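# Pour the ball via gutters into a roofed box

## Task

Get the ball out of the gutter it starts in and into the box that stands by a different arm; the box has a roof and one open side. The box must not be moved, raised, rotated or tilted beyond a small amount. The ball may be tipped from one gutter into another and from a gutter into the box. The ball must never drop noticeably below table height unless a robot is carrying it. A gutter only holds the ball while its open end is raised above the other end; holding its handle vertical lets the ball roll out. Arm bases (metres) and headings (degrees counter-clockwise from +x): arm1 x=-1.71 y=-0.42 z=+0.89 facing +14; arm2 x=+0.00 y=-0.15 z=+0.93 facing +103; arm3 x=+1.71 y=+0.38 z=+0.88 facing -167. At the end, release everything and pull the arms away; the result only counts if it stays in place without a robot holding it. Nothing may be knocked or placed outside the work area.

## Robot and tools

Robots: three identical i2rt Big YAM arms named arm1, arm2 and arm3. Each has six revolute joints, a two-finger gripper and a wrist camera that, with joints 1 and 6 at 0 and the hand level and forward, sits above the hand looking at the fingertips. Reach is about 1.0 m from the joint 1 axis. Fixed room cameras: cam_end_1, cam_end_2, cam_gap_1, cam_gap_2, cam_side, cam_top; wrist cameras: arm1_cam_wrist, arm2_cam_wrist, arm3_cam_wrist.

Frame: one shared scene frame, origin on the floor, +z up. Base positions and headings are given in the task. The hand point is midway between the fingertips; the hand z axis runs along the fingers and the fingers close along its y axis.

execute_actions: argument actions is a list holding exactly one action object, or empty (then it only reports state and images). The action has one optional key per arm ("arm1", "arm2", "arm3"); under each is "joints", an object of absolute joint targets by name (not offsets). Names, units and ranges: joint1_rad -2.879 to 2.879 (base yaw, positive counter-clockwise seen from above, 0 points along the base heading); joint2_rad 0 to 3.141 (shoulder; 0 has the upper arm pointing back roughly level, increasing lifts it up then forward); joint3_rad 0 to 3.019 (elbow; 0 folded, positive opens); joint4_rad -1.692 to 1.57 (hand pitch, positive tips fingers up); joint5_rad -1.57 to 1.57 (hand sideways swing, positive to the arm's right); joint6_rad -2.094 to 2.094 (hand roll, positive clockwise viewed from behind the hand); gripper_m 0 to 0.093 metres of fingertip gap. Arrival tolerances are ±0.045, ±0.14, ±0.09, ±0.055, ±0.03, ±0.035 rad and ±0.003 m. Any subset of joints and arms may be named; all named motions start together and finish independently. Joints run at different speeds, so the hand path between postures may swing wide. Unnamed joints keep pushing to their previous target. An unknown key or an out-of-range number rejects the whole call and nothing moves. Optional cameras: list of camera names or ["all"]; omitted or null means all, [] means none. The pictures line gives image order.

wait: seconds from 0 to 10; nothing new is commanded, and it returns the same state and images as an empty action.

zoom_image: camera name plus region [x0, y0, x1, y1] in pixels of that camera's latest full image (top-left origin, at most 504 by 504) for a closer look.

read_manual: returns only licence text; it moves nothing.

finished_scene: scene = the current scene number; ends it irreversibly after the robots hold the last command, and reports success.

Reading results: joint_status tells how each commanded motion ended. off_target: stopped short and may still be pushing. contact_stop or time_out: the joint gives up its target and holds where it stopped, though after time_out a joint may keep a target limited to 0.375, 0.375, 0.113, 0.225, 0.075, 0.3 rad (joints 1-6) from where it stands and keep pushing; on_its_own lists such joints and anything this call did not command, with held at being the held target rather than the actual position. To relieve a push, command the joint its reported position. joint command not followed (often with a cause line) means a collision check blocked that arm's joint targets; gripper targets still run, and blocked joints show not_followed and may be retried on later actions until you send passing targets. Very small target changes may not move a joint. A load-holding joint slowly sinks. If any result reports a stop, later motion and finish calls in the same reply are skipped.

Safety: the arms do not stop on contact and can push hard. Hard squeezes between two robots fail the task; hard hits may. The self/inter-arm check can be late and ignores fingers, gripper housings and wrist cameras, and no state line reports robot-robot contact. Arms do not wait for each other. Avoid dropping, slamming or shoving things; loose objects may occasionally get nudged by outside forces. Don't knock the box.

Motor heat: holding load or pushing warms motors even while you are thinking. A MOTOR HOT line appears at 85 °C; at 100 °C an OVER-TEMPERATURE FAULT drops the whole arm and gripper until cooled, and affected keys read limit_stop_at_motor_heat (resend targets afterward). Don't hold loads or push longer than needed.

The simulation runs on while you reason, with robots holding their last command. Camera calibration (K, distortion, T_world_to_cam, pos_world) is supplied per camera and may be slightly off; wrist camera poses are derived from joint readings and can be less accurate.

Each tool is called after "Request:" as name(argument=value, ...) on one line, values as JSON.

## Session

Request:
execute_actions(actions=[])

Scene clock: 0.00 s.
Motor temperatures (°C, as the motors report them): arm1=[27 30 34 29 26 26] | arm2=[25 32 36 25 25 24] | arm3=[25 29 30 27 26 25]
arm1.joint_positions: joint1_rad=-0.709 joint2_rad=+0.448 joint3_rad=+1.410 joint4_rad=-1.501 joint5_rad=-0.268 joint6_rad=+0.069 gripper_m=+0.094
arm1.joint_status: not commanded
arm1.hand: x=-1.5784 y=-0.4514 z=+1.4350 quat_wxyz=(-0.504, -0.165, -0.848, -0.027) (m; scene frame)
arm2.joint_positions: joint1_rad=-0.257 joint2_rad=+0.528 joint3_rad=+1.364 joint4_rad=-1.618 joint5_rad=+0.142 joint6_rad=-0.719 gripper_m=+0.095
arm2.joint_status: not commanded
arm2.hand: x=+0.0289 y=+0.0100 z=+1.4182 quat_wxyz=(-0.373, +0.823, -0.419, -0.089) (m; scene frame)
arm3.joint_positions: joint1_rad=+0.813 joint2_rad=+0.318 joint3_rad=+1.494 joint4_rad=-1.535 joint5_rad=-0.296 joint6_rad=-0.569 gripper_m=+0.095
arm3.joint_status: not commanded
arm3.hand: x=+1.7276 y=+0.2995 z=+1.4653 quat_wxyz=(-0.249, -0.506, -0.646, +0.515) (m; scene frame)
pictures: arm1_cam_wrist, arm2_cam_wrist, arm3_cam_wrist, cam_end_1, cam_end_2, cam_gap_1, cam_gap_2, cam_side, cam_top
camera_calibration (this result's frames):
arm1_cam_wrist: T_world_to_cam=[[-0.252534, -0.941831, -0.221767, -0.505677], [-0.849302, 0.325573, -0.415558, -0.58912], [0.463587, 0.0834048, -0.882117, 2.15692], [0, 0, 0, 1]] pos_world=[-1.62796, -0.464358, 1.5457]
arm2_cam_wrist: T_world_to_cam=[[0.757247, 0.362617, 0.543219, -0.791931], [0.399707, -0.915072, 0.0536496, -0.0759647], [0.516539, 0.176502, -0.837875, 1.29507], [0, 0, 0, 1]] pos_world=[-0.0389006, -0.0109279, 1.51937]
arm3_cam_wrist: T_world_to_cam=[[-0.91485, 0.0422378, 0.401578, 0.979816], [-0.178531, 0.849718, -0.49609, 0.788168], [-0.362182, -0.525543, -0.769824, 2.03831], [0, 0, 0, 1]] pos_world=[1.77534, 0.360111, 1.56667]
Images, in order (width x height): arm1_cam_wrist 504x504, arm2_cam_wrist 504x504, arm3_cam_wrist 504x504, cam_end_1 504x504, cam_end_2 504x504, cam_gap_1 504x504, cam_gap_2 504x504, cam_side 504x504, cam_top 504x504.

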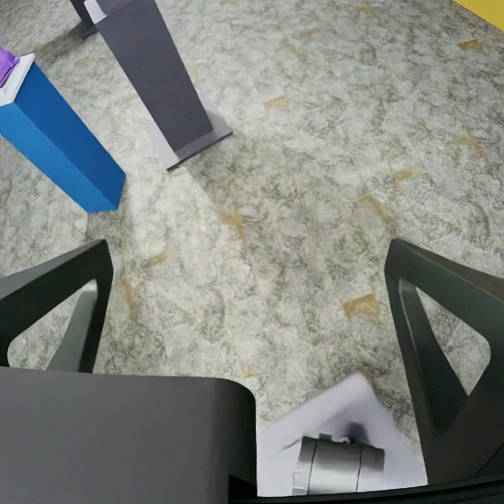

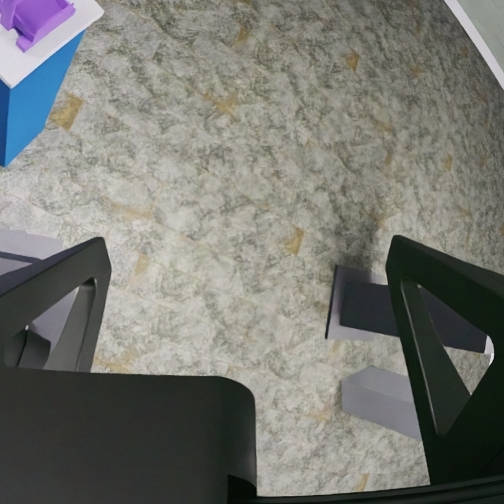

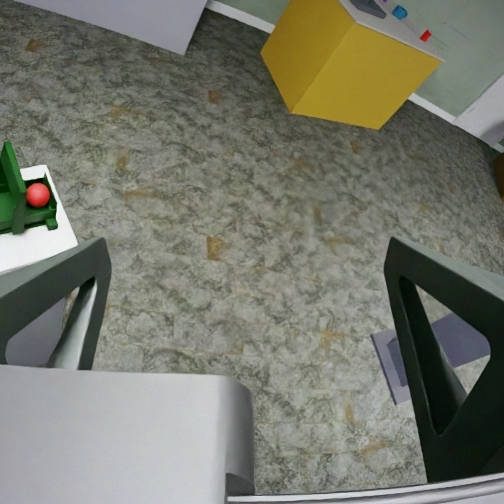

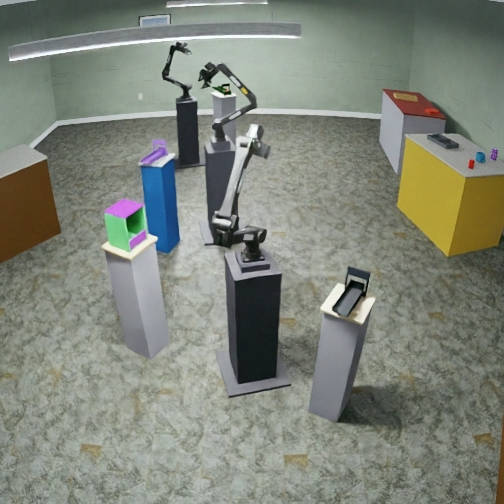

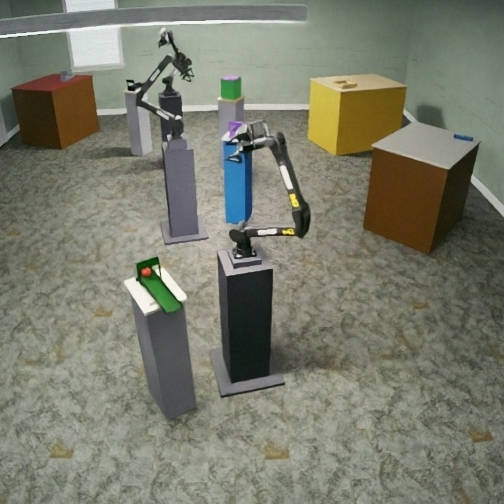

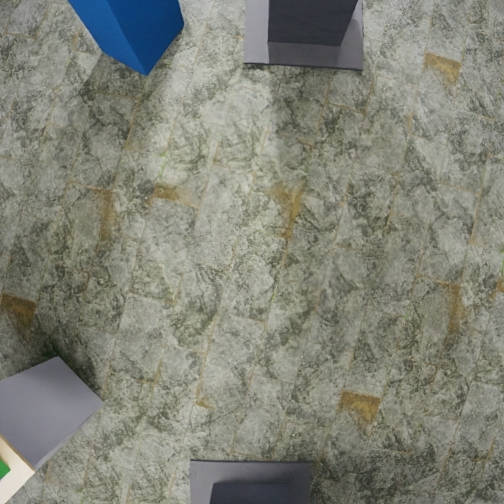

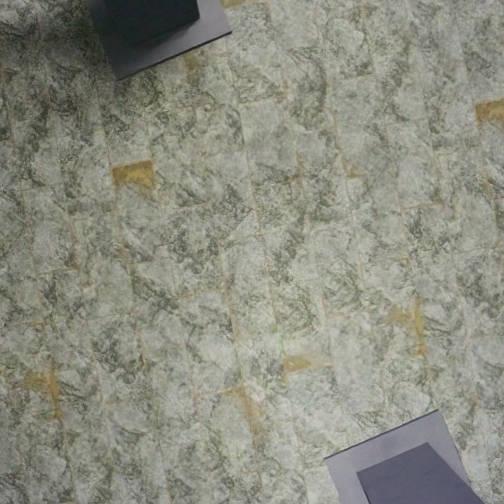

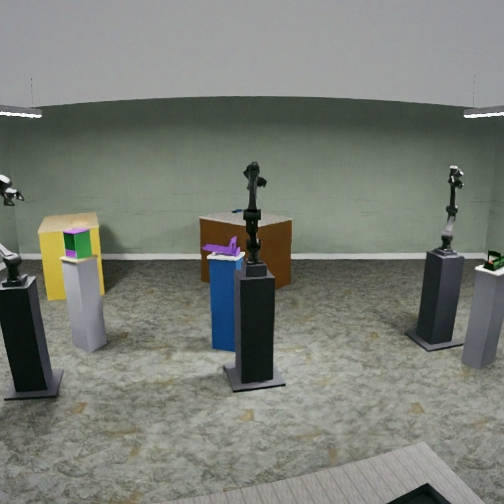

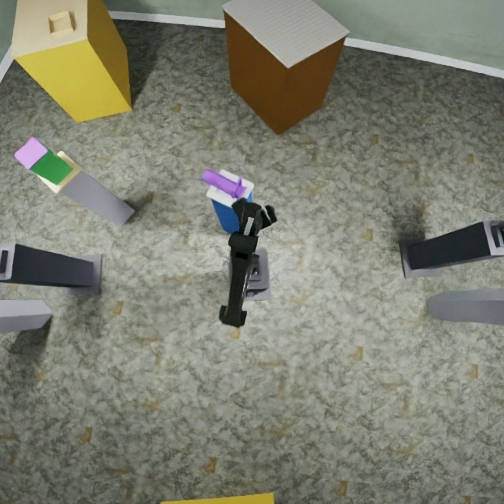

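Request:
zoom_image(camera="cam_end_2", region=[110, 245, 200, 325])

Request:
zoom_image(camera="arm3_cam_wrist", region=[0, 130, 130, 280])

Request:
zoom_image(camera="cam_end_1", region=[85, 185, 175, 275])

Region (110, 245, 200, 325) of cam_end_2's 504x504 image, scaled by 5.600, with more detail than that image has.

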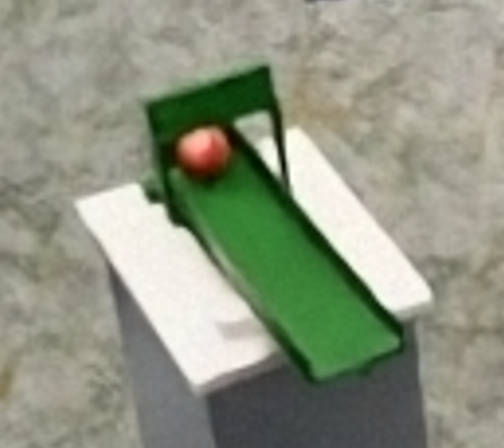

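Region (0, 130, 130, 280) of arm3_cam_wrist's 504x504 image, scaled by 3.360, with more detail than that image has; it fills the left 437 columns of this view, and the rest is white.

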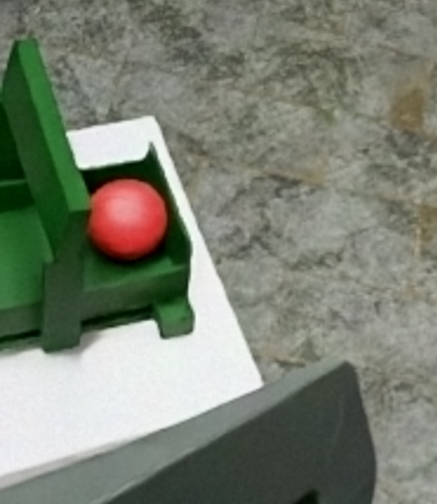

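Region (85, 185, 175, 275) of cam_end_1's 504x504 image, scaled by 5.600, with more detail than that image has.

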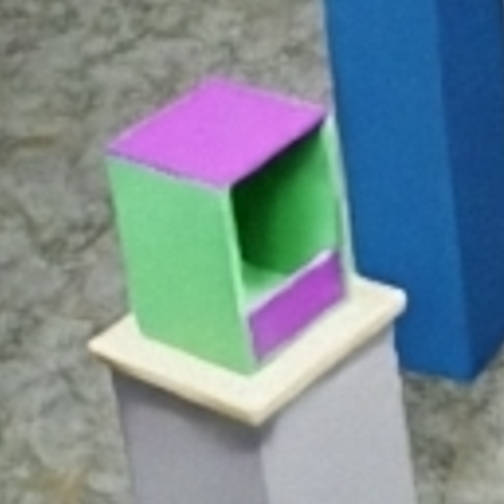

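Request:
execute_actions(actions=[{"arm3": {"joints": {"joint1_rad": 1.635, "joint2_rad": 1.647, "joint3_rad": 1.6, "joint4_rad": -1.51, "joint5_rad": -0.28, "joint6_rad": 1.57, "gripper_m": 0.07}}, "arm2": {"joints": {"joint1_rad": -1.497, "joint2_rad": 1.5, "joint3_rad": 1.73, "joint4_rad": -0.2, "joint5_rad": 0.0, "joint6_rad": 0.0}}, "arm1": {"joints": {"joint1_rad": 0.7, "joint2_rad": 1.2, "joint3_rad": 0.9, "joint4_rad": -0.1, "joint5_rad": 0.0, "joint6_rad": 0.0}}}], cameras=["arm3_cam_wrist", "cam_end_2", "arm1_cam_wrist", "cam_end_1"])

Scene clock: 72.67 s.
Motor temperatures (°C, as the motors report them): arm1=[27 30 37 29 26 26] | arm2=[25 31 39 26 25 24] | arm3=[25 29 32 27 26 25]
arm1.joint_positions: joint1_rad=+0.704 joint2_rad=+1.218 joint3_rad=+0.870 joint4_rad=-0.118 joint5_rad=+0.001 joint6_rad=+0.016 gripper_m=+0.094
arm1.joint_status: all done
arm1.hand: x=-1.4084 y=+0.0070 z=+1.1654 quat_wxyz=(-0.469, +0.383, -0.756, -0.249) (m; scene frame)
arm2.joint_positions: joint1_rad=-1.508 joint2_rad=+1.508 joint3_rad=+1.695 joint4_rad=-0.217 joint5_rad=+0.001 joint6_rad=-0.015 gripper_m=+0.095
arm2.joint_status: all done
arm2.hand: x=+0.6579 y=+0.0474 z=+1.5040 quat_wxyz=(-0.690, +0.112, -0.709, -0.089) (m; scene frame)
arm3.joint_positions: joint1_rad=+1.642 joint2_rad=+1.639 joint3_rad=+1.598 joint4_rad=-1.511 joint5_rad=-0.282 joint6_rad=+1.561 gripper_m=+0.070
arm3.joint_status: all done
arm3.hand: x=+1.9061 y=-0.0916 z=+1.1296 quat_wxyz=(+0.015, -0.978, -0.152, -0.144) (m; scene frame)
pictures: arm1_cam_wrist, arm3_cam_wrist, cam_end_1, cam_end_2
camera_calibration (this result's frames):
arm1_cam_wrist: T_world_to_cam=[[0.811913, -0.583123, -0.0276729, 1.17968], [-0.518315, -0.698246, -0.493764, -0.141566], [0.268602, 0.415236, -0.869156, 1.51002], [0, 0, 0, 1]] pos_world=[-1.43676, -0.0379673, 1.27519]
arm3_cam_wrist: T_world_to_cam=[[-0.290215, 0.956837, -0.0154006, 0.658694], [0.591607, 0.192041, 0.783021, -1.98726], [0.752181, 0.218134, -0.621805, -0.584173], [0, 0, 0, 1]] pos_world=[1.80624, -0.121201, 1.20297]
Images, in order (width x height): arm1_cam_wrist 504x504, arm3_cam_wrist 504x504, cam_end_1 504x504, cam_end_2 504x504.

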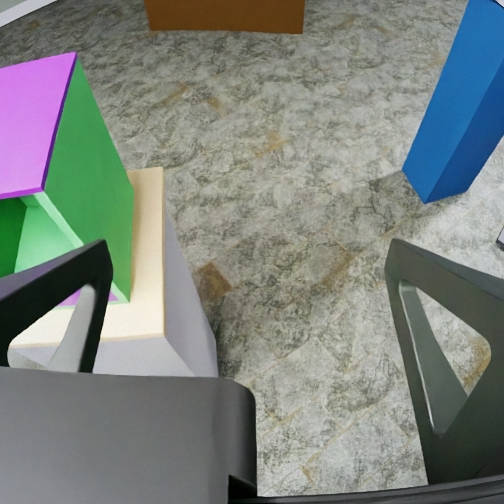

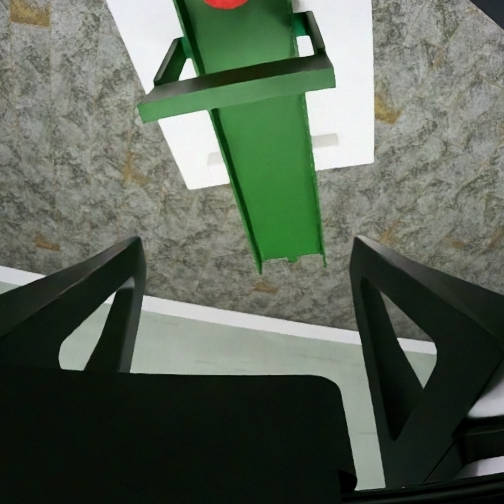

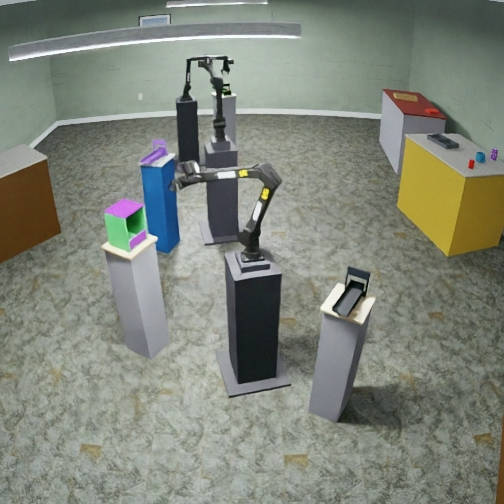

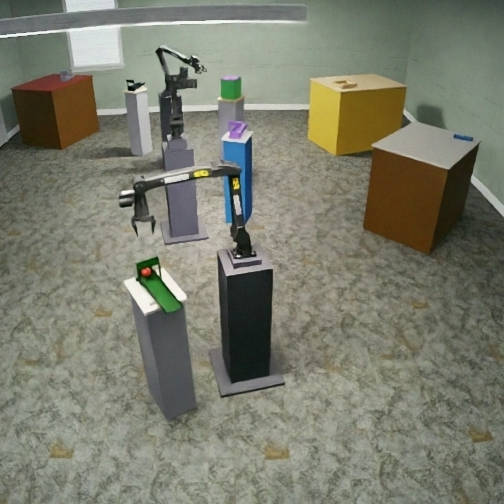

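Request:
zoom_image(camera="arm3_cam_wrist", region=[100, 0, 390, 200])

Request:
zoom_image(camera="cam_end_2", region=[100, 170, 220, 320])

Region (100, 0, 390, 200) of arm3_cam_wrist's 504x504 image, scaled by 1.738, with more detail than that image has; it fills the top 348 rows of this view, and the rest is white.

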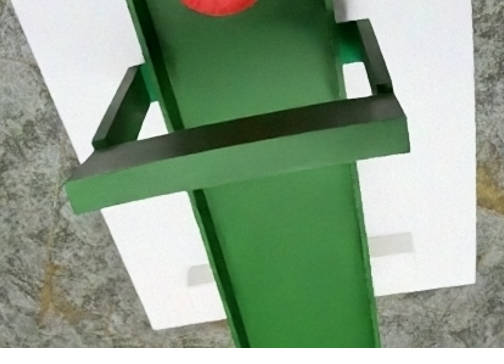

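Region (100, 170, 220, 320) of cam_end_2's 504x504 image, scaled by 3.360, with more detail than that image has; it fills the left 403 columns of this view, and the rest is white.

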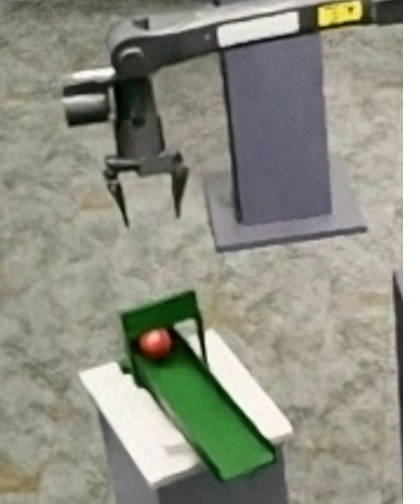

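Request:
execute_actions(actions=[{"arm3": {"joints": {"joint1_rad": 1.572, "joint2_rad": 1.795, "joint3_rad": 1.375, "joint4_rad": -1.145, "joint6_rad": 1.28, "gripper_m": 0.056}}, "arm2": {"joints": {"joint2_rad": 1.95, "joint4_rad": 0.25}}, "arm1": {"joints": {"joint1_rad": 1.09, "joint2_rad": 1.45, "joint3_rad": 0.62, "joint4_rad": 0.35}}}], cameras=["arm3_cam_wrist", "cam_end_2", "arm1_cam_wrist"])

Scene clock: 118.97 s.
Motor temperatures (°C, as the motors report them): arm1=[27 30 40 29 26 26] | arm2=[25 32 42 26 25 24] | arm3=[25 30 33 27 26 25]
arm1.joint_positions: joint1_rad=+1.097 joint2_rad=+1.463 joint3_rad=+0.589 joint4_rad=+0.334 joint5_rad=+0.001 joint6_rad=+0.015 gripper_m=+0.094
arm1.joint_status: all done
arm1.hand: x=-1.6039 y=+0.0665 z=+0.9915 quat_wxyz=(-0.389, +0.536, -0.680, -0.314) (m; scene frame)
arm2.joint_positions: joint1_rad=-1.508 joint2_rad=+1.975 joint3_rad=+1.696 joint4_rad=+0.233 joint5_rad=+0.001 joint6_rad=-0.015 gripper_m=+0.095
arm2.joint_status: all done
arm2.hand: x=+0.8112 y=+0.0893 z=+1.2625 quat_wxyz=(-0.684, +0.113, -0.715, -0.088) (m; scene frame)
arm3.joint_positions: joint1_rad=+1.566 joint2_rad=+1.792 joint3_rad=+1.367 joint4_rad=-1.158 joint5_rad=-0.282 joint6_rad=+1.288 gripper_m=+0.056
arm3.joint_status: all done
arm3.hand: x=+1.8744 y=-0.1179 z=+0.9690 quat_wxyz=(+0.005, -0.959, -0.246, -0.145) (m; scene frame)
pictures: arm1_cam_wrist, arm3_cam_wrist, cam_end_2
camera_calibration (this result's frames):
arm1_cam_wrist: T_world_to_cam=[[0.973199, -0.229083, -0.0201369, 1.59599], [-0.215413, -0.877451, -0.428576, 0.145876], [0.0805103, 0.421427, -0.903281, 1.11839], [0, 0, 0, 1]] pos_world=[-1.61184, 0.0222949, 1.10488]
arm3_cam_wrist: T_world_to_cam=[[-0.46125, 0.885105, -0.0619481, 1.02934], [0.532972, 0.33221, 0.778188, -1.70656], [0.709358, 0.325923, -0.624969, -0.558453], [0, 0, 0, 1]] pos_world=[1.78048, -0.162126, 1.04277]
Images, in order (width x height): arm1_cam_wrist 504x504, arm3_cam_wrist 504x504, cam_end_2 504x504.

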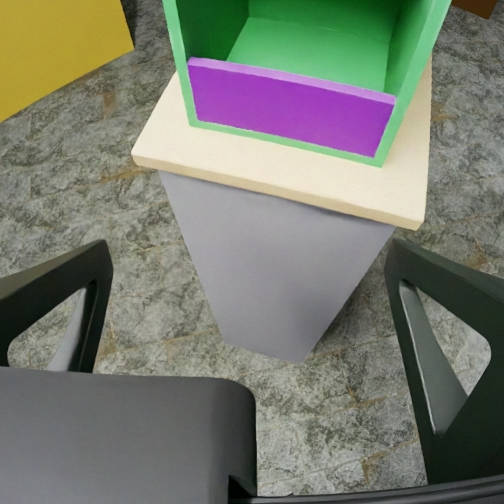

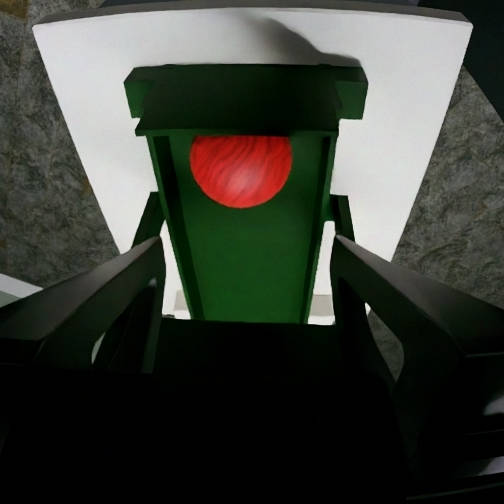

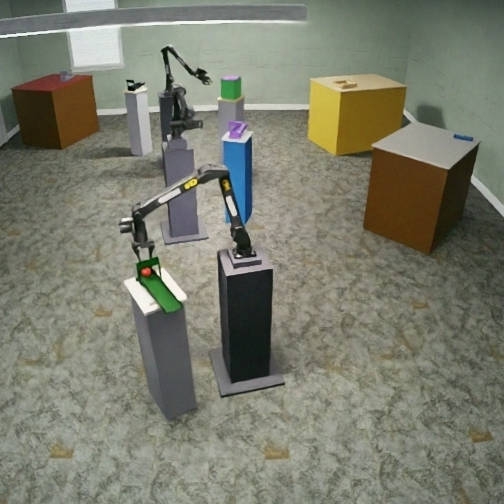

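Request:
execute_actions(actions=[{"arm3": {"joints": {"joint2_rad": 1.91, "joint4_rad": -1.083, "gripper_m": 0.052}}, "arm2": {"joints": {"joint1_rad": -1.49, "joint2_rad": 2.17, "joint4_rad": 0.5}}, "arm1": {"joints": {"joint1_rad": 1.04, "joint4_rad": 0.6}}}], cameras=["arm3_cam_wrist", "cam_end_2", "arm1_cam_wrist"])

Scene clock: 139.90 s.
Motor temperatures (°C, as the motors report them): arm1=[27 30 39 29 26 26] | arm2=[25 34 43 26 25 24] | arm3=[25 31 33 27 26 25]
arm1.joint_positions: joint1_rad=+1.039 joint2_rad=+1.463 joint3_rad=+0.589 joint4_rad=+0.581 joint5_rad=+0.001 joint6_rad=+0.015 gripper_m=+0.094
arm1.joint_status: all done
arm1.hand: x=-1.5688 y=+0.0819 z=+1.0474 quat_wxyz=(-0.480, +0.475, -0.641, -0.365) (m; scene frame)
arm2.joint_positions: joint1_rad=-1.503 joint2_rad=+2.189 joint3_rad=+1.703 joint4_rad=+0.481 joint5_rad=+0.001 joint6_rad=-0.015 gripper_m=+0.095
arm2.joint_status: all done
arm2.hand: x=+0.8431 y=+0.1013 z=+1.1469 quat_wxyz=(-0.699, +0.112, -0.701, -0.092) (m; scene frame)
arm3.joint_positions: joint1_rad=+1.568 joint2_rad=+1.905 joint3_rad=+1.367 joint4_rad=-1.095 joint5_rad=-0.285 joint6_rad=+1.287 gripper_m=+0.052
arm3.joint_status: all done
arm3.hand: x=+1.8777 y=-0.1240 z=+0.9122 quat_wxyz=(+0.030, -0.958, -0.244, -0.146) (m; scene frame)
pictures: arm1_cam_wrist, arm3_cam_wrist, cam_end_2
camera_calibration (this result's frames):
arm1_cam_wrist: T_world_to_cam=[[0.959728, -0.280014, -0.0226649, 1.55214], [-0.229796, -0.736076, -0.636699, 0.374736], [0.161602, 0.616267, -0.770779, 1.13207], [0, 0, 0, 1]] pos_world=[-1.58646, 0.0127986, 1.14635]
arm3_cam_wrist: T_world_to_cam=[[-0.464446, 0.885473, -0.0150746, 0.996053], [0.538403, 0.295835, 0.789053, -1.68671], [0.703145, 0.358357, -0.61414, -0.588461], [0, 0, 0, 1]] pos_world=[1.78452, -0.17211, 0.984523]
Images, in order (width x height): arm1_cam_wrist 504x504, arm3_cam_wrist 504x504, cam_end_2 504x504.

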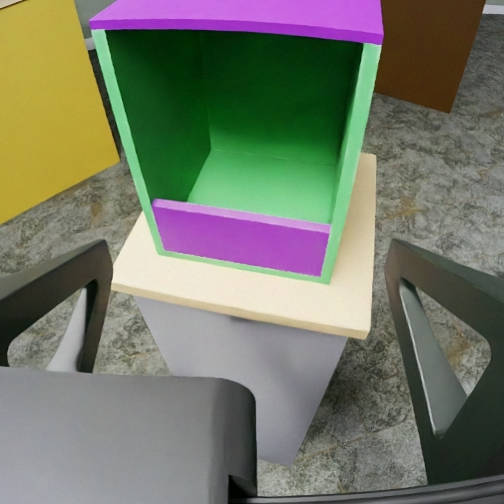

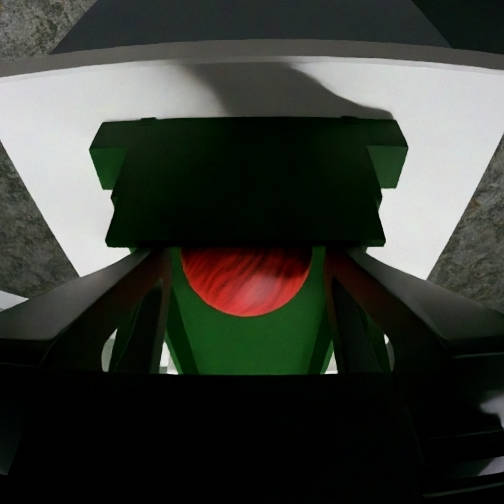

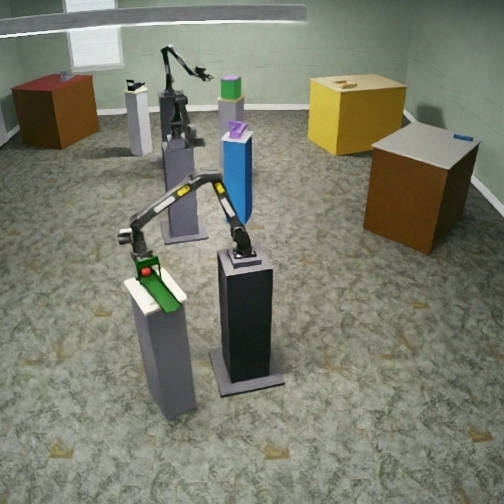

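Request:
execute_actions(actions=[{"arm3": {"joints": {"joint2_rad": 1.925, "joint5_rad": -0.305}}, "arm2": {"joints": {"joint4_rad": 0.7}}, "arm1": {"joints": {"joint4_rad": 0.8}}}], cameras=["arm3_cam_wrist", "arm1_cam_wrist"])

Scene clock: 149.80 s.
Motor temperatures (°C, as the motors report them): arm1=[27 30 38 29 26 26] | arm2=[25 35 42 26 25 24] | arm3=[25 31 33 27 26 25]
arm1.joint_positions: joint1_rad=+1.039 joint2_rad=+1.463 joint3_rad=+0.589 joint4_rad=+0.781 joint5_rad=+0.001 joint6_rad=+0.015 gripper_m=+0.094
arm1.joint_status: all done
arm1.hand: x=-1.5665 y=+0.0902 z=+1.0958 quat_wxyz=(-0.541, +0.437, -0.589, -0.412) (m; scene frame)
arm2.joint_positions: joint1_rad=-1.503 joint2_rad=+2.189 joint3_rad=+1.703 joint4_rad=+0.681 joint5_rad=+0.001 joint6_rad=-0.015 gripper_m=+0.095
arm2.joint_status: all done
arm2.hand: x=+0.8386 y=+0.1007 z=+1.1956 quat_wxyz=(-0.765, +0.101, -0.628, -0.102) (m; scene frame)
arm3.joint_positions: joint1_rad=+1.568 joint2_rad=+1.905 joint3_rad=+1.367 joint4_rad=-1.095 joint5_rad=-0.301 joint6_rad=+1.287 gripper_m=+0.052
arm3.joint_status: all done
arm3.hand: x=+1.8802 y=-0.1235 z=+0.9130 quat_wxyz=(+0.030, -0.957, -0.243, -0.154) (m; scene frame)
pictures: arm1_cam_wrist, arm3_cam_wrist
camera_calibration (this result's frames):
arm1_cam_wrist: T_world_to_cam=[[0.961128, -0.275161, -0.022807, 1.55529], [-0.190123, -0.599662, -0.77734, 0.616179], [0.200217, 0.751459, -0.628667, 1.05642], [0, 0, 0, 1]] pos_world=[-1.58919, 0.00360019, 1.17859]
arm3_cam_wrist: T_world_to_cam=[[-0.46323, 0.886033, -0.0190532, 0.998189], [0.526648, 0.292503, 0.798176, -1.67549], [0.712783, 0.359705, -0.602124, -0.618856], [0, 0, 0, 1]] pos_world=[1.78589, -0.171739, 0.983722]
Images, in order (width x height): arm1_cam_wrist 504x504, arm3_cam_wrist 504x504.

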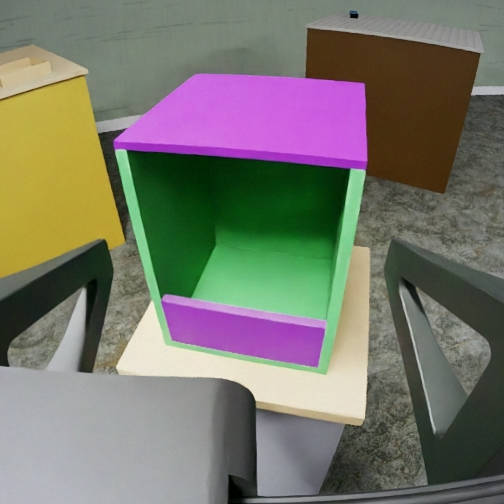

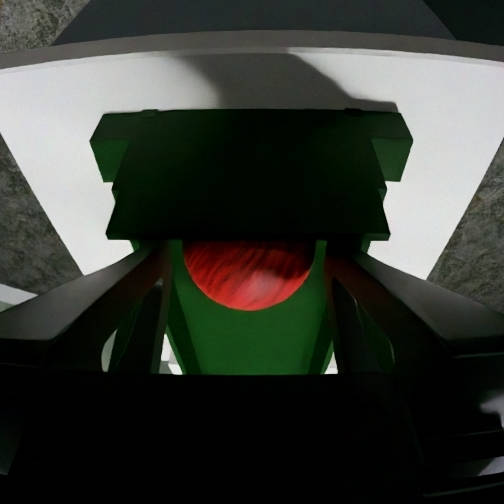

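Request:
execute_actions(actions=[{"arm3": {"joints": {"joint2_rad": 1.94, "gripper_m": 0.049}}, "arm2": {"joints": {"joint4_rad": 0.9}}, "arm1": {"joints": {"joint4_rad": 1.0}}}], cameras=["arm3_cam_wrist"])

Scene clock: 157.60 s.
Motor temperatures (°C, as the motors report them): arm1=[27 29 38 29 26 26] | arm2=[25 35 42 26 25 24] | arm3=[25 31 33 27 26 25]
arm1.joint_positions: joint1_rad=+1.039 joint2_rad=+1.463 joint3_rad=+0.589 joint4_rad=+0.982 joint5_rad=+0.001 joint6_rad=+0.015 gripper_m=+0.094
arm1.joint_status: all done
arm1.hand: x=-1.5669 y=+0.0892 z=+1.1450 quat_wxyz=(-0.596, +0.394, -0.531, -0.454) (m; scene frame)
arm2.joint_positions: joint1_rad=-1.503 joint2_rad=+2.189 joint3_rad=+1.703 joint4_rad=+0.882 joint5_rad=+0.001 joint6_rad=-0.015 gripper_m=+0.095
arm2.joint_status: all done
arm2.hand: x=+0.8248 y=+0.0972 z=+1.2429 quat_wxyz=(-0.824, +0.089, -0.548, -0.111) (m; scene frame)
arm3.joint_positions: joint1_rad=+1.568 joint2_rad=+1.911 joint3_rad=+1.367 joint4_rad=-1.095 joint5_rad=-0.301 joint6_rad=+1.287 gripper_m=+0.049
arm3.joint_status: all done
arm3.hand: x=+1.8801 y=-0.1228 z=+0.9095 quat_wxyz=(+0.033, -0.957, -0.243, -0.154) (m; scene frame)
pictures: arm3_cam_wrist
camera_calibration (this result's frames):
arm3_cam_wrist: T_world_to_cam=[[-0.463299, 0.886115, -0.0124144, 0.991546], [0.527852, 0.287182, 0.799312, -1.67683], [0.711847, 0.363768, -0.600788, -0.620038], [0, 0, 0, 1]] pos_world=[1.78587, -0.17152, 0.980104]
Images, in order (width x height): arm3_cam_wrist 504x504.

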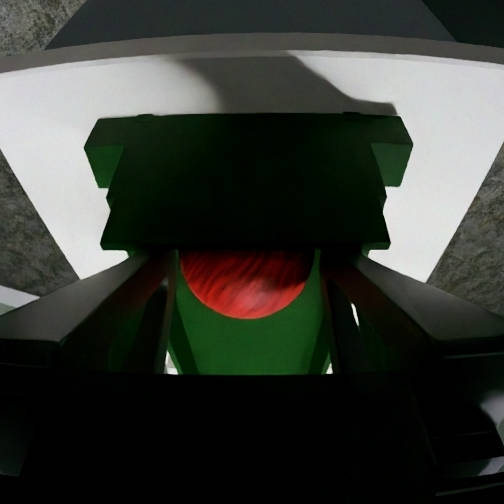

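Request:
execute_actions(actions=[{"arm3": {"joints": {"gripper_m": 0.03}}}], cameras=["arm3_cam_wrist"])

Scene clock: 182.20 s.
Motor temperatures (°C, as the motors report them): arm1=[27 29 38 29 26 26] | arm2=[25 36 42 26 25 24] | arm3=[25 31 33 27 26 25]
arm1.joint_positions: joint1_rad=+1.039 joint2_rad=+1.463 joint3_rad=+0.589 joint4_rad=+0.982 joint5_rad=+0.001 joint6_rad=+0.015 gripper_m=+0.094
arm1.joint_status: not commanded
arm1.hand: x=-1.5669 y=+0.0892 z=+1.1450 quat_wxyz=(-0.596, +0.394, -0.531, -0.454) (m; scene frame)
arm2.joint_positions: joint1_rad=-1.503 joint2_rad=+2.189 joint3_rad=+1.703 joint4_rad=+0.882 joint5_rad=+0.001 joint6_rad=-0.015 gripper_m=+0.095
arm2.joint_status: not commanded
arm2.hand: x=+0.8248 y=+0.0972 z=+1.2429 quat_wxyz=(-0.824, +0.089, -0.548, -0.111) (m; scene frame)
arm3.joint_positions: joint1_rad=+1.568 joint2_rad=+1.911 joint3_rad=+1.367 joint4_rad=-1.095 joint5_rad=-0.301 joint6_rad=+1.287 gripper_m=+0.043
arm3.joint_status: gripper_m off_target (ended at +0.043, target +0.030)
arm3.hand: x=+1.8801 y=-0.1228 z=+0.9095 quat_wxyz=(+0.033, -0.957, -0.243, -0.154) (m; scene frame)
pictures: arm3_cam_wrist
camera_calibration (this result's frames):
arm3_cam_wrist: T_world_to_cam=[[-0.46362, 0.885945, -0.0125332, 0.992236], [0.527705, 0.287459, 0.799309, -1.67651], [0.711747, 0.363962, -0.60079, -0.619825], [0, 0, 0, 1]] pos_world=[1.78588, -0.171546, 0.980105]
Images, in order (width x height): arm3_cam_wrist 504x504.

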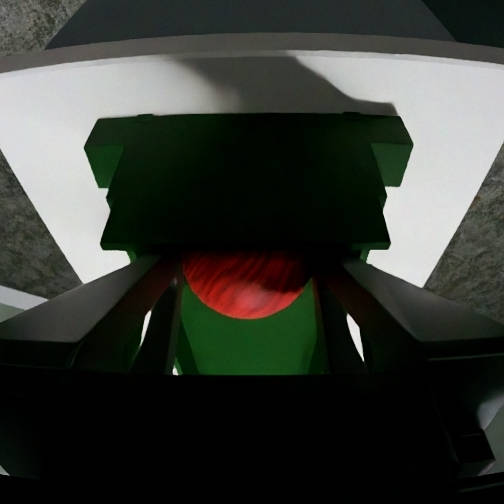

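Request:
execute_actions(actions=[], cameras=["arm3_cam_wrist", "cam_end_2", "cam_top"])

Scene clock: 198.40 s.
Motor temperatures (°C, as the motors report them): arm1=[27 29 38 29 26 26] | arm2=[25 36 42 26 25 24] | arm3=[25 31 33 27 26 25]
arm1.joint_positions: joint1_rad=+1.039 joint2_rad=+1.463 joint3_rad=+0.589 joint4_rad=+0.982 joint5_rad=+0.001 joint6_rad=+0.015 gripper_m=+0.094
arm1.joint_status: not commanded
arm1.hand: x=-1.5669 y=+0.0892 z=+1.1450 quat_wxyz=(-0.596, +0.394, -0.531, -0.454) (m; scene frame)
arm2.joint_positions: joint1_rad=-1.503 joint2_rad=+2.189 joint3_rad=+1.703 joint4_rad=+0.882 joint5_rad=+0.001 joint6_rad=-0.015 gripper_m=+0.095
arm2.joint_status: not commanded
arm2.hand: x=+0.8248 y=+0.0972 z=+1.2429 quat_wxyz=(-0.824, +0.089, -0.548, -0.111) (m; scene frame)
arm3.joint_positions: joint1_rad=+1.568 joint2_rad=+1.911 joint3_rad=+1.367 joint4_rad=-1.095 joint5_rad=-0.301 joint6_rad=+1.287 gripper_m=+0.043
arm3.joint_status: gripper_m off_target (ended at +0.043, target +0.030)
arm3.hand: x=+1.8801 y=-0.1228 z=+0.9095 quat_wxyz=(+0.033, -0.957, -0.243, -0.154) (m; scene frame)
pictures: arm3_cam_wrist, cam_end_2, cam_top
camera_calibration (this result's frames):
arm3_cam_wrist: T_world_to_cam=[[-0.46362, 0.885945, -0.0125332, 0.992236], [0.527705, 0.287459, 0.799309, -1.67651], [0.711747, 0.363962, -0.60079, -0.619825], [0, 0, 0, 1]] pos_world=[1.78588, -0.171546, 0.980105]
Images, in order (width x height): arm3_cam_wrist 504x504, cam_end_2 504x504, cam_top 504x504.

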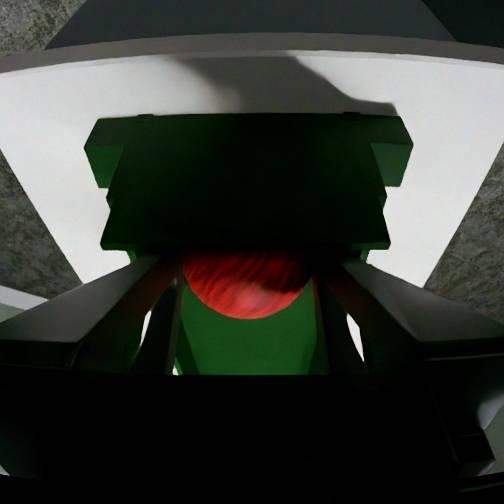

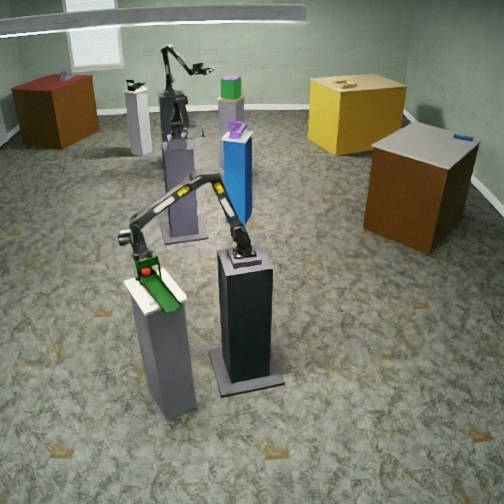

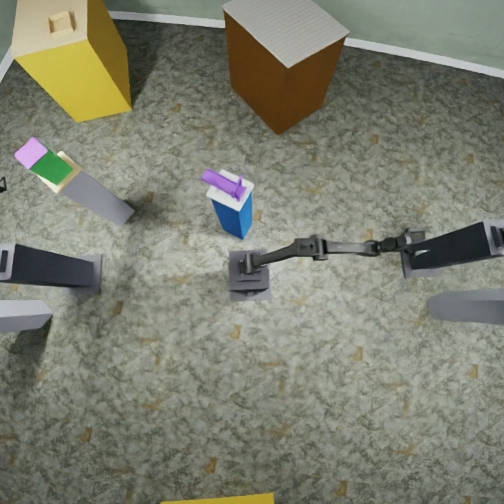

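Request:
execute_actions(actions=[{"arm3": {"joints": {"joint2_rad": 1.71}}}], cameras=["arm3_cam_wrist", "cam_end_2"])

Scene clock: 255.63 s.
Motor temperatures (°C, as the motors report them): arm1=[27 29 38 29 26 26] | arm2=[25 37 42 26 25 24] | arm3=[25 31 33 26 26 25]
arm1.joint_positions: joint1_rad=+1.039 joint2_rad=+1.463 joint3_rad=+0.589 joint4_rad=+0.982 joint5_rad=+0.001 joint6_rad=+0.015 gripper_m=+0.094
arm1.joint_status: not commanded
arm1.hand: x=-1.5669 y=+0.0892 z=+1.1450 quat_wxyz=(-0.596, +0.394, -0.531, -0.454) (m; scene frame)
arm2.joint_positions: joint1_rad=-1.503 joint2_rad=+2.189 joint3_rad=+1.703 joint4_rad=+0.882 joint5_rad=+0.001 joint6_rad=-0.015 gripper_m=+0.095
arm2.joint_status: not commanded
arm2.hand: x=+0.8248 y=+0.0972 z=+1.2429 quat_wxyz=(-0.824, +0.089, -0.548, -0.111) (m; scene frame)
arm3.joint_positions: joint1_rad=+1.568 joint2_rad=+1.693 joint3_rad=+1.367 joint4_rad=-1.095 joint5_rad=-0.301 joint6_rad=+1.287 gripper_m=+0.043
arm3.joint_status: all done
arm3.hand: x=+1.8818 y=-0.1335 z=+1.0203 quat_wxyz=(-0.075, -0.951, -0.258, -0.151) (m; scene frame)
pictures: arm3_cam_wrist, cam_end_2
camera_calibration (this result's frames):
arm3_cam_wrist: T_world_to_cam=[[-0.456433, 0.86168, -0.221757, 1.20066], [0.490126, 0.451504, 0.7456, -1.61549], [0.742593, 0.231628, -0.628414, -0.598106], [0, 0, 0, 1]] pos_world=[1.78397, -0.166649, 1.09491]
Images, in order (width x height): arm3_cam_wrist 504x504, cam_end_2 504x504.

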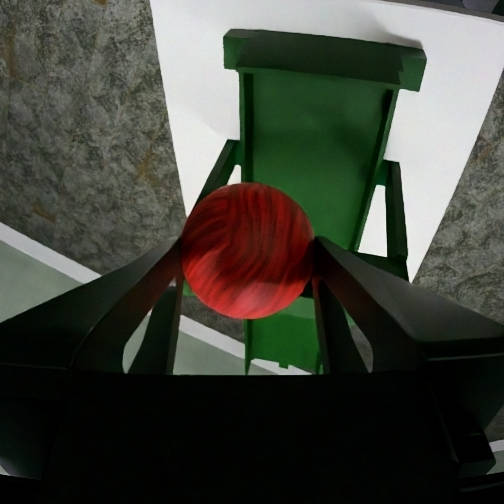

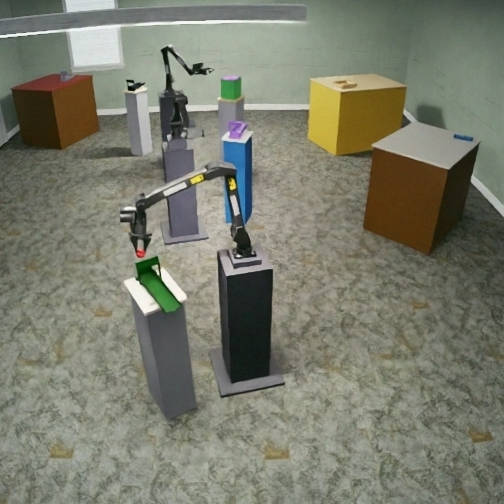

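Request:
execute_actions(actions=[{"arm3": {"joints": {"joint1_rad": 0.10, "joint2_rad": 2.225, "joint3_rad": 1.96, "joint4_rad": 0.29, "joint5_rad": 0.0, "joint6_rad": 1.57}}, "arm1": {"joints": {"joint1_rad": 1.06, "joint2_rad": 2.11, "joint3_rad": 0.82, "joint4_rad": 1.40}}}], cameras=["arm1_cam_wrist", "arm2_cam_wrist", "arm3_cam_wrist", "cam_gap_2"])

Scene clock: 266.37 s.
Motor temperatures (°C, as the motors report them): arm1=[27 29 38 29 26 26] | arm2=[25 37 42 26 25 24] | arm3=[25 31 34 27 26 25]
arm1.joint_positions: joint1_rad=+1.055 joint2_rad=+2.131 joint3_rad=+0.810 joint4_rad=+1.381 joint5_rad=+0.001 joint6_rad=+0.015 gripper_m=+0.094
arm1.joint_status: all done
arm1.hand: x=-1.5525 y=+0.1737 z=+0.9584 quat_wxyz=(-0.580, +0.409, -0.542, -0.449) (m; scene frame)
arm2.joint_positions: joint1_rad=-1.503 joint2_rad=+2.189 joint3_rad=+1.703 joint4_rad=+0.882 joint5_rad=+0.001 joint6_rad=-0.015 gripper_m=+0.095
arm2.joint_status: not commanded
arm2.hand: x=+0.8248 y=+0.0972 z=+1.2429 quat_wxyz=(-0.824, +0.089, -0.548, -0.111) (m; scene frame)
arm3.joint_positions: joint1_rad=+0.104 joint2_rad=+2.224 joint3_rad=+1.915 joint4_rad=+0.268 joint5_rad=+0.003 joint6_rad=+1.561 gripper_m=+0.043
arm3.joint_status: all done
arm3.hand: x=+0.8472 y=+0.0773 z=+1.1399 quat_wxyz=(-0.557, -0.592, +0.417, +0.406) (m; scene frame)
pictures: arm1_cam_wrist, arm2_cam_wrist, arm3_cam_wrist, cam_gap_2
camera_calibration (this result's frames):
arm1_cam_wrist: T_world_to_cam=[[0.966415, -0.256045, -0.0219694, 1.5657], [-0.147179, -0.481373, -0.864071, 0.691307], [0.210666, 0.838284, -0.502891, 0.785123], [0, 0, 0, 1]] pos_world=[-1.57676, 0.0755096, 1.02657]
arm2_cam_wrist: T_world_to_cam=[[0.274241, -0.961461, 0.0196015, -0.153133], [-0.234093, -0.0865133, -0.968357, 1.40759], [0.932734, 0.260975, -0.248796, -0.361962], [0, 0, 0, 1]] pos_world=[0.709116, 0.069007, 1.276]
arm3_cam_wrist: T_world_to_cam=[[0.0402124, 0.0188163, -0.999014, 1.10369], [0.805498, -0.592217, 0.0212686, -0.653577], [-0.591233, -0.805559, -0.0389709, 0.73476], [0, 0, 0, 1]] pos_world=[0.916487, 0.184066, 1.14514]
Images, in order (width x height): arm1_cam_wrist 504x504, arm2_cam_wrist 504x504, arm3_cam_wrist 504x504, cam_gap_2 504x504.

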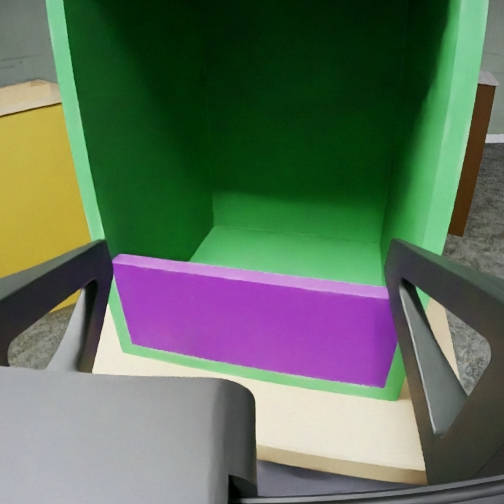

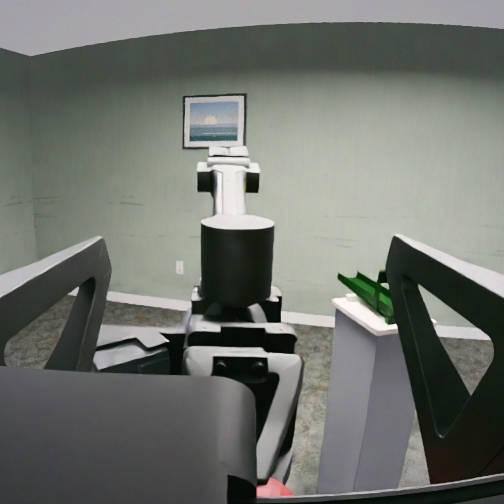

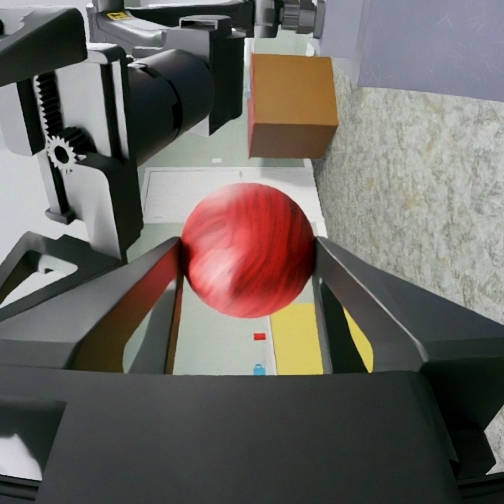

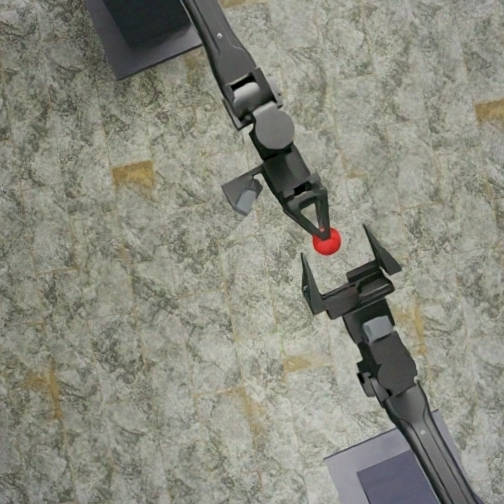

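Request:
execute_actions(actions=[{"arm3": {"joints": {"joint4_rad": 0.365}}, "arm2": {"joints": {"joint4_rad": 0.45}}, "arm1": {"joints": {"joint1_rad": 0.68}}}], cameras=["arm2_cam_wrist", "arm3_cam_wrist", "cam_gap_2"])

Scene clock: 286.70 s.
Motor temperatures (°C, as the motors report them): arm1=[27 30 35 29 26 26] | arm2=[25 37 42 26 25 24] | arm3=[25 34 37 27 26 25]
arm1.joint_positions: joint1_rad=+0.679 joint2_rad=+2.131 joint3_rad=+0.810 joint4_rad=+1.381 joint5_rad=+0.000 joint6_rad=+0.015 gripper_m=+0.094
arm1.joint_status: all done
arm1.hand: x=-1.3441 y=+0.0721 z=+0.9582 quat_wxyz=(-0.653, +0.299, -0.610, -0.335) (m; scene frame)
arm2.joint_positions: joint1_rad=-1.503 joint2_rad=+2.189 joint3_rad=+1.703 joint4_rad=+0.459 joint5_rad=+0.001 joint6_rad=-0.015 gripper_m=+0.095
arm2.joint_status: all done
arm2.hand: x=+0.8430 y=+0.1012 z=+1.1414 quat_wxyz=(-0.691, +0.113, -0.708, -0.091) (m; scene frame)
arm3.joint_positions: joint1_rad=+0.104 joint2_rad=+2.224 joint3_rad=+1.915 joint4_rad=+0.342 joint5_rad=+0.003 joint6_rad=+1.561 gripper_m=+0.043
arm3.joint_status: all done
arm3.hand: x=+0.8470 y=+0.0771 z=+1.1581 quat_wxyz=(-0.579, -0.571, +0.402, +0.422) (m; scene frame)
pictures: arm2_cam_wrist, arm3_cam_wrist, cam_gap_2
camera_calibration (this result's frames):
arm2_cam_wrist: T_world_to_cam=[[0.277901, -0.960296, 0.0245627, -0.161091], [-0.594334, -0.191971, -0.780971, 1.41443], [0.754678, 0.202434, -0.624085, 0.179128], [0, 0, 0, 1]] pos_world=[0.750226, 0.0805722, 1.22037]
arm3_cam_wrist: T_world_to_cam=[[-0.0297654, -0.0052093, -0.999543, 1.18361], [0.805814, -0.591799, -0.0209121, -0.605387], [-0.59142, -0.806069, 0.0218129, 0.665012], [0, 0, 0, 1]] pos_world=[0.916361, 0.183944, 1.15591]
Images, in order (width x height): arm2_cam_wrist 504x504, arm3_cam_wrist 504x504, cam_gap_2 504x504.

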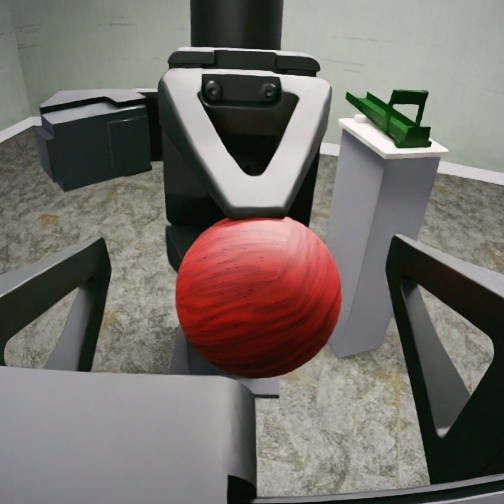

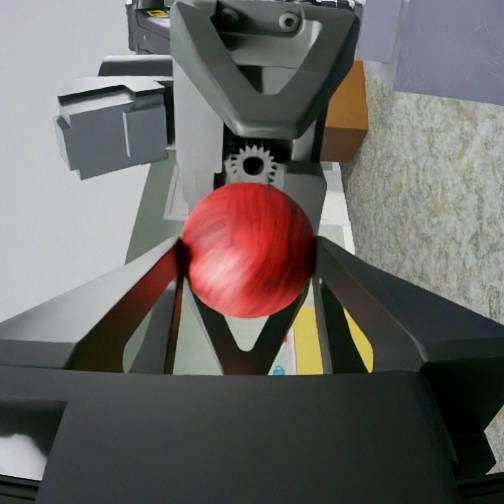

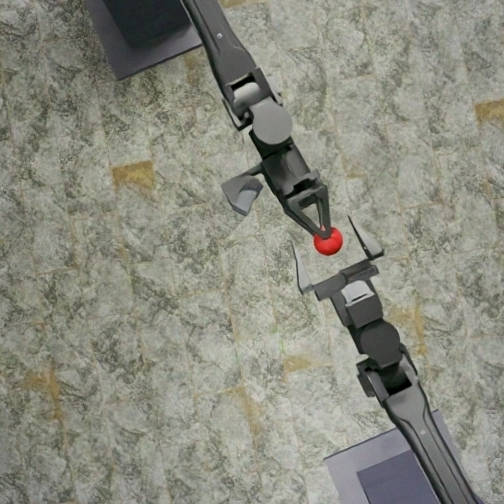

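Request:
execute_actions(actions=[{"arm2": {"joints": {"gripper_m": 0.03}}}], cameras=["arm2_cam_wrist", "arm3_cam_wrist"])

Scene clock: 339.23 s.
Motor temperatures (°C, as the motors report them): arm1=[27 30 34 30 26 26] | arm2=[25 38 42 26 25 24] | arm3=[25 35 38 27 26 25]
arm1.joint_positions: joint1_rad=+0.679 joint2_rad=+2.131 joint3_rad=+0.810 joint4_rad=+1.381 joint5_rad=+0.000 joint6_rad=+0.015 gripper_m=+0.094
arm1.joint_status: not commanded
arm1.hand: x=-1.3441 y=+0.0721 z=+0.9582 quat_wxyz=(-0.653, +0.299, -0.610, -0.335) (m; scene frame)
arm2.joint_positions: joint1_rad=-1.503 joint2_rad=+2.189 joint3_rad=+1.703 joint4_rad=+0.459 joint5_rad=+0.003 joint6_rad=-0.014 gripper_m=+0.043
arm2.joint_status: gripper_m off_target (ended at +0.043, target +0.030)
arm2.hand: x=+0.8430 y=+0.1013 z=+1.1414 quat_wxyz=(-0.691, +0.113, -0.708, -0.091) (m; scene frame)
arm3.joint_positions: joint1_rad=+0.101 joint2_rad=+2.224 joint3_rad=+1.915 joint4_rad=+0.342 joint5_rad=+0.003 joint6_rad=+1.562 gripper_m=+0.043
arm3.joint_status: not commanded
arm3.hand: x=+0.8462 y=+0.0795 z=+1.1581 quat_wxyz=(-0.578, -0.570, +0.403, +0.422) (m; scene frame)
pictures: arm2_cam_wrist, arm3_cam_wrist
camera_calibration (this result's frames):
arm2_cam_wrist: T_world_to_cam=[[0.276794, -0.960624, 0.0242249, -0.159666], [-0.594618, -0.191028, -0.780985, 1.41459], [0.75486, 0.201767, -0.62408, 0.179038], [0, 0, 0, 1]] pos_world=[0.750187, 0.0807238, 1.22037]
arm3_cam_wrist: T_world_to_cam=[[-0.0296834, -0.00547515, -0.999544, 1.18357], [0.804013, -0.594255, -0.0206216, -0.601944], [-0.593871, -0.804258, 0.0220416, 0.668114], [0, 0, 0, 1]] pos_world=[0.915877, 0.186108, 1.15589]
Images, in order (width x height): arm2_cam_wrist 504x504, arm3_cam_wrist 504x504.

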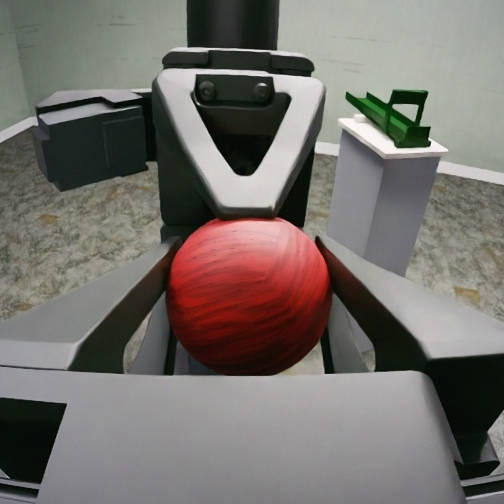

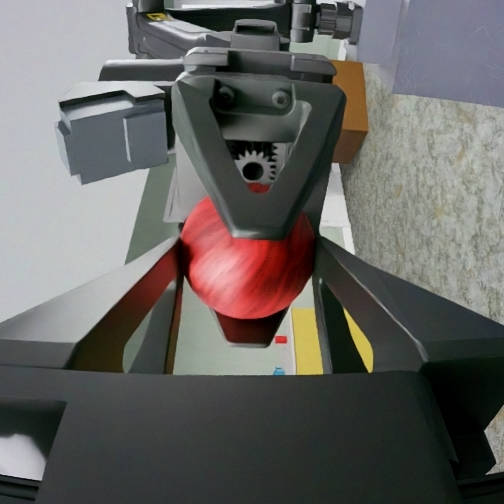

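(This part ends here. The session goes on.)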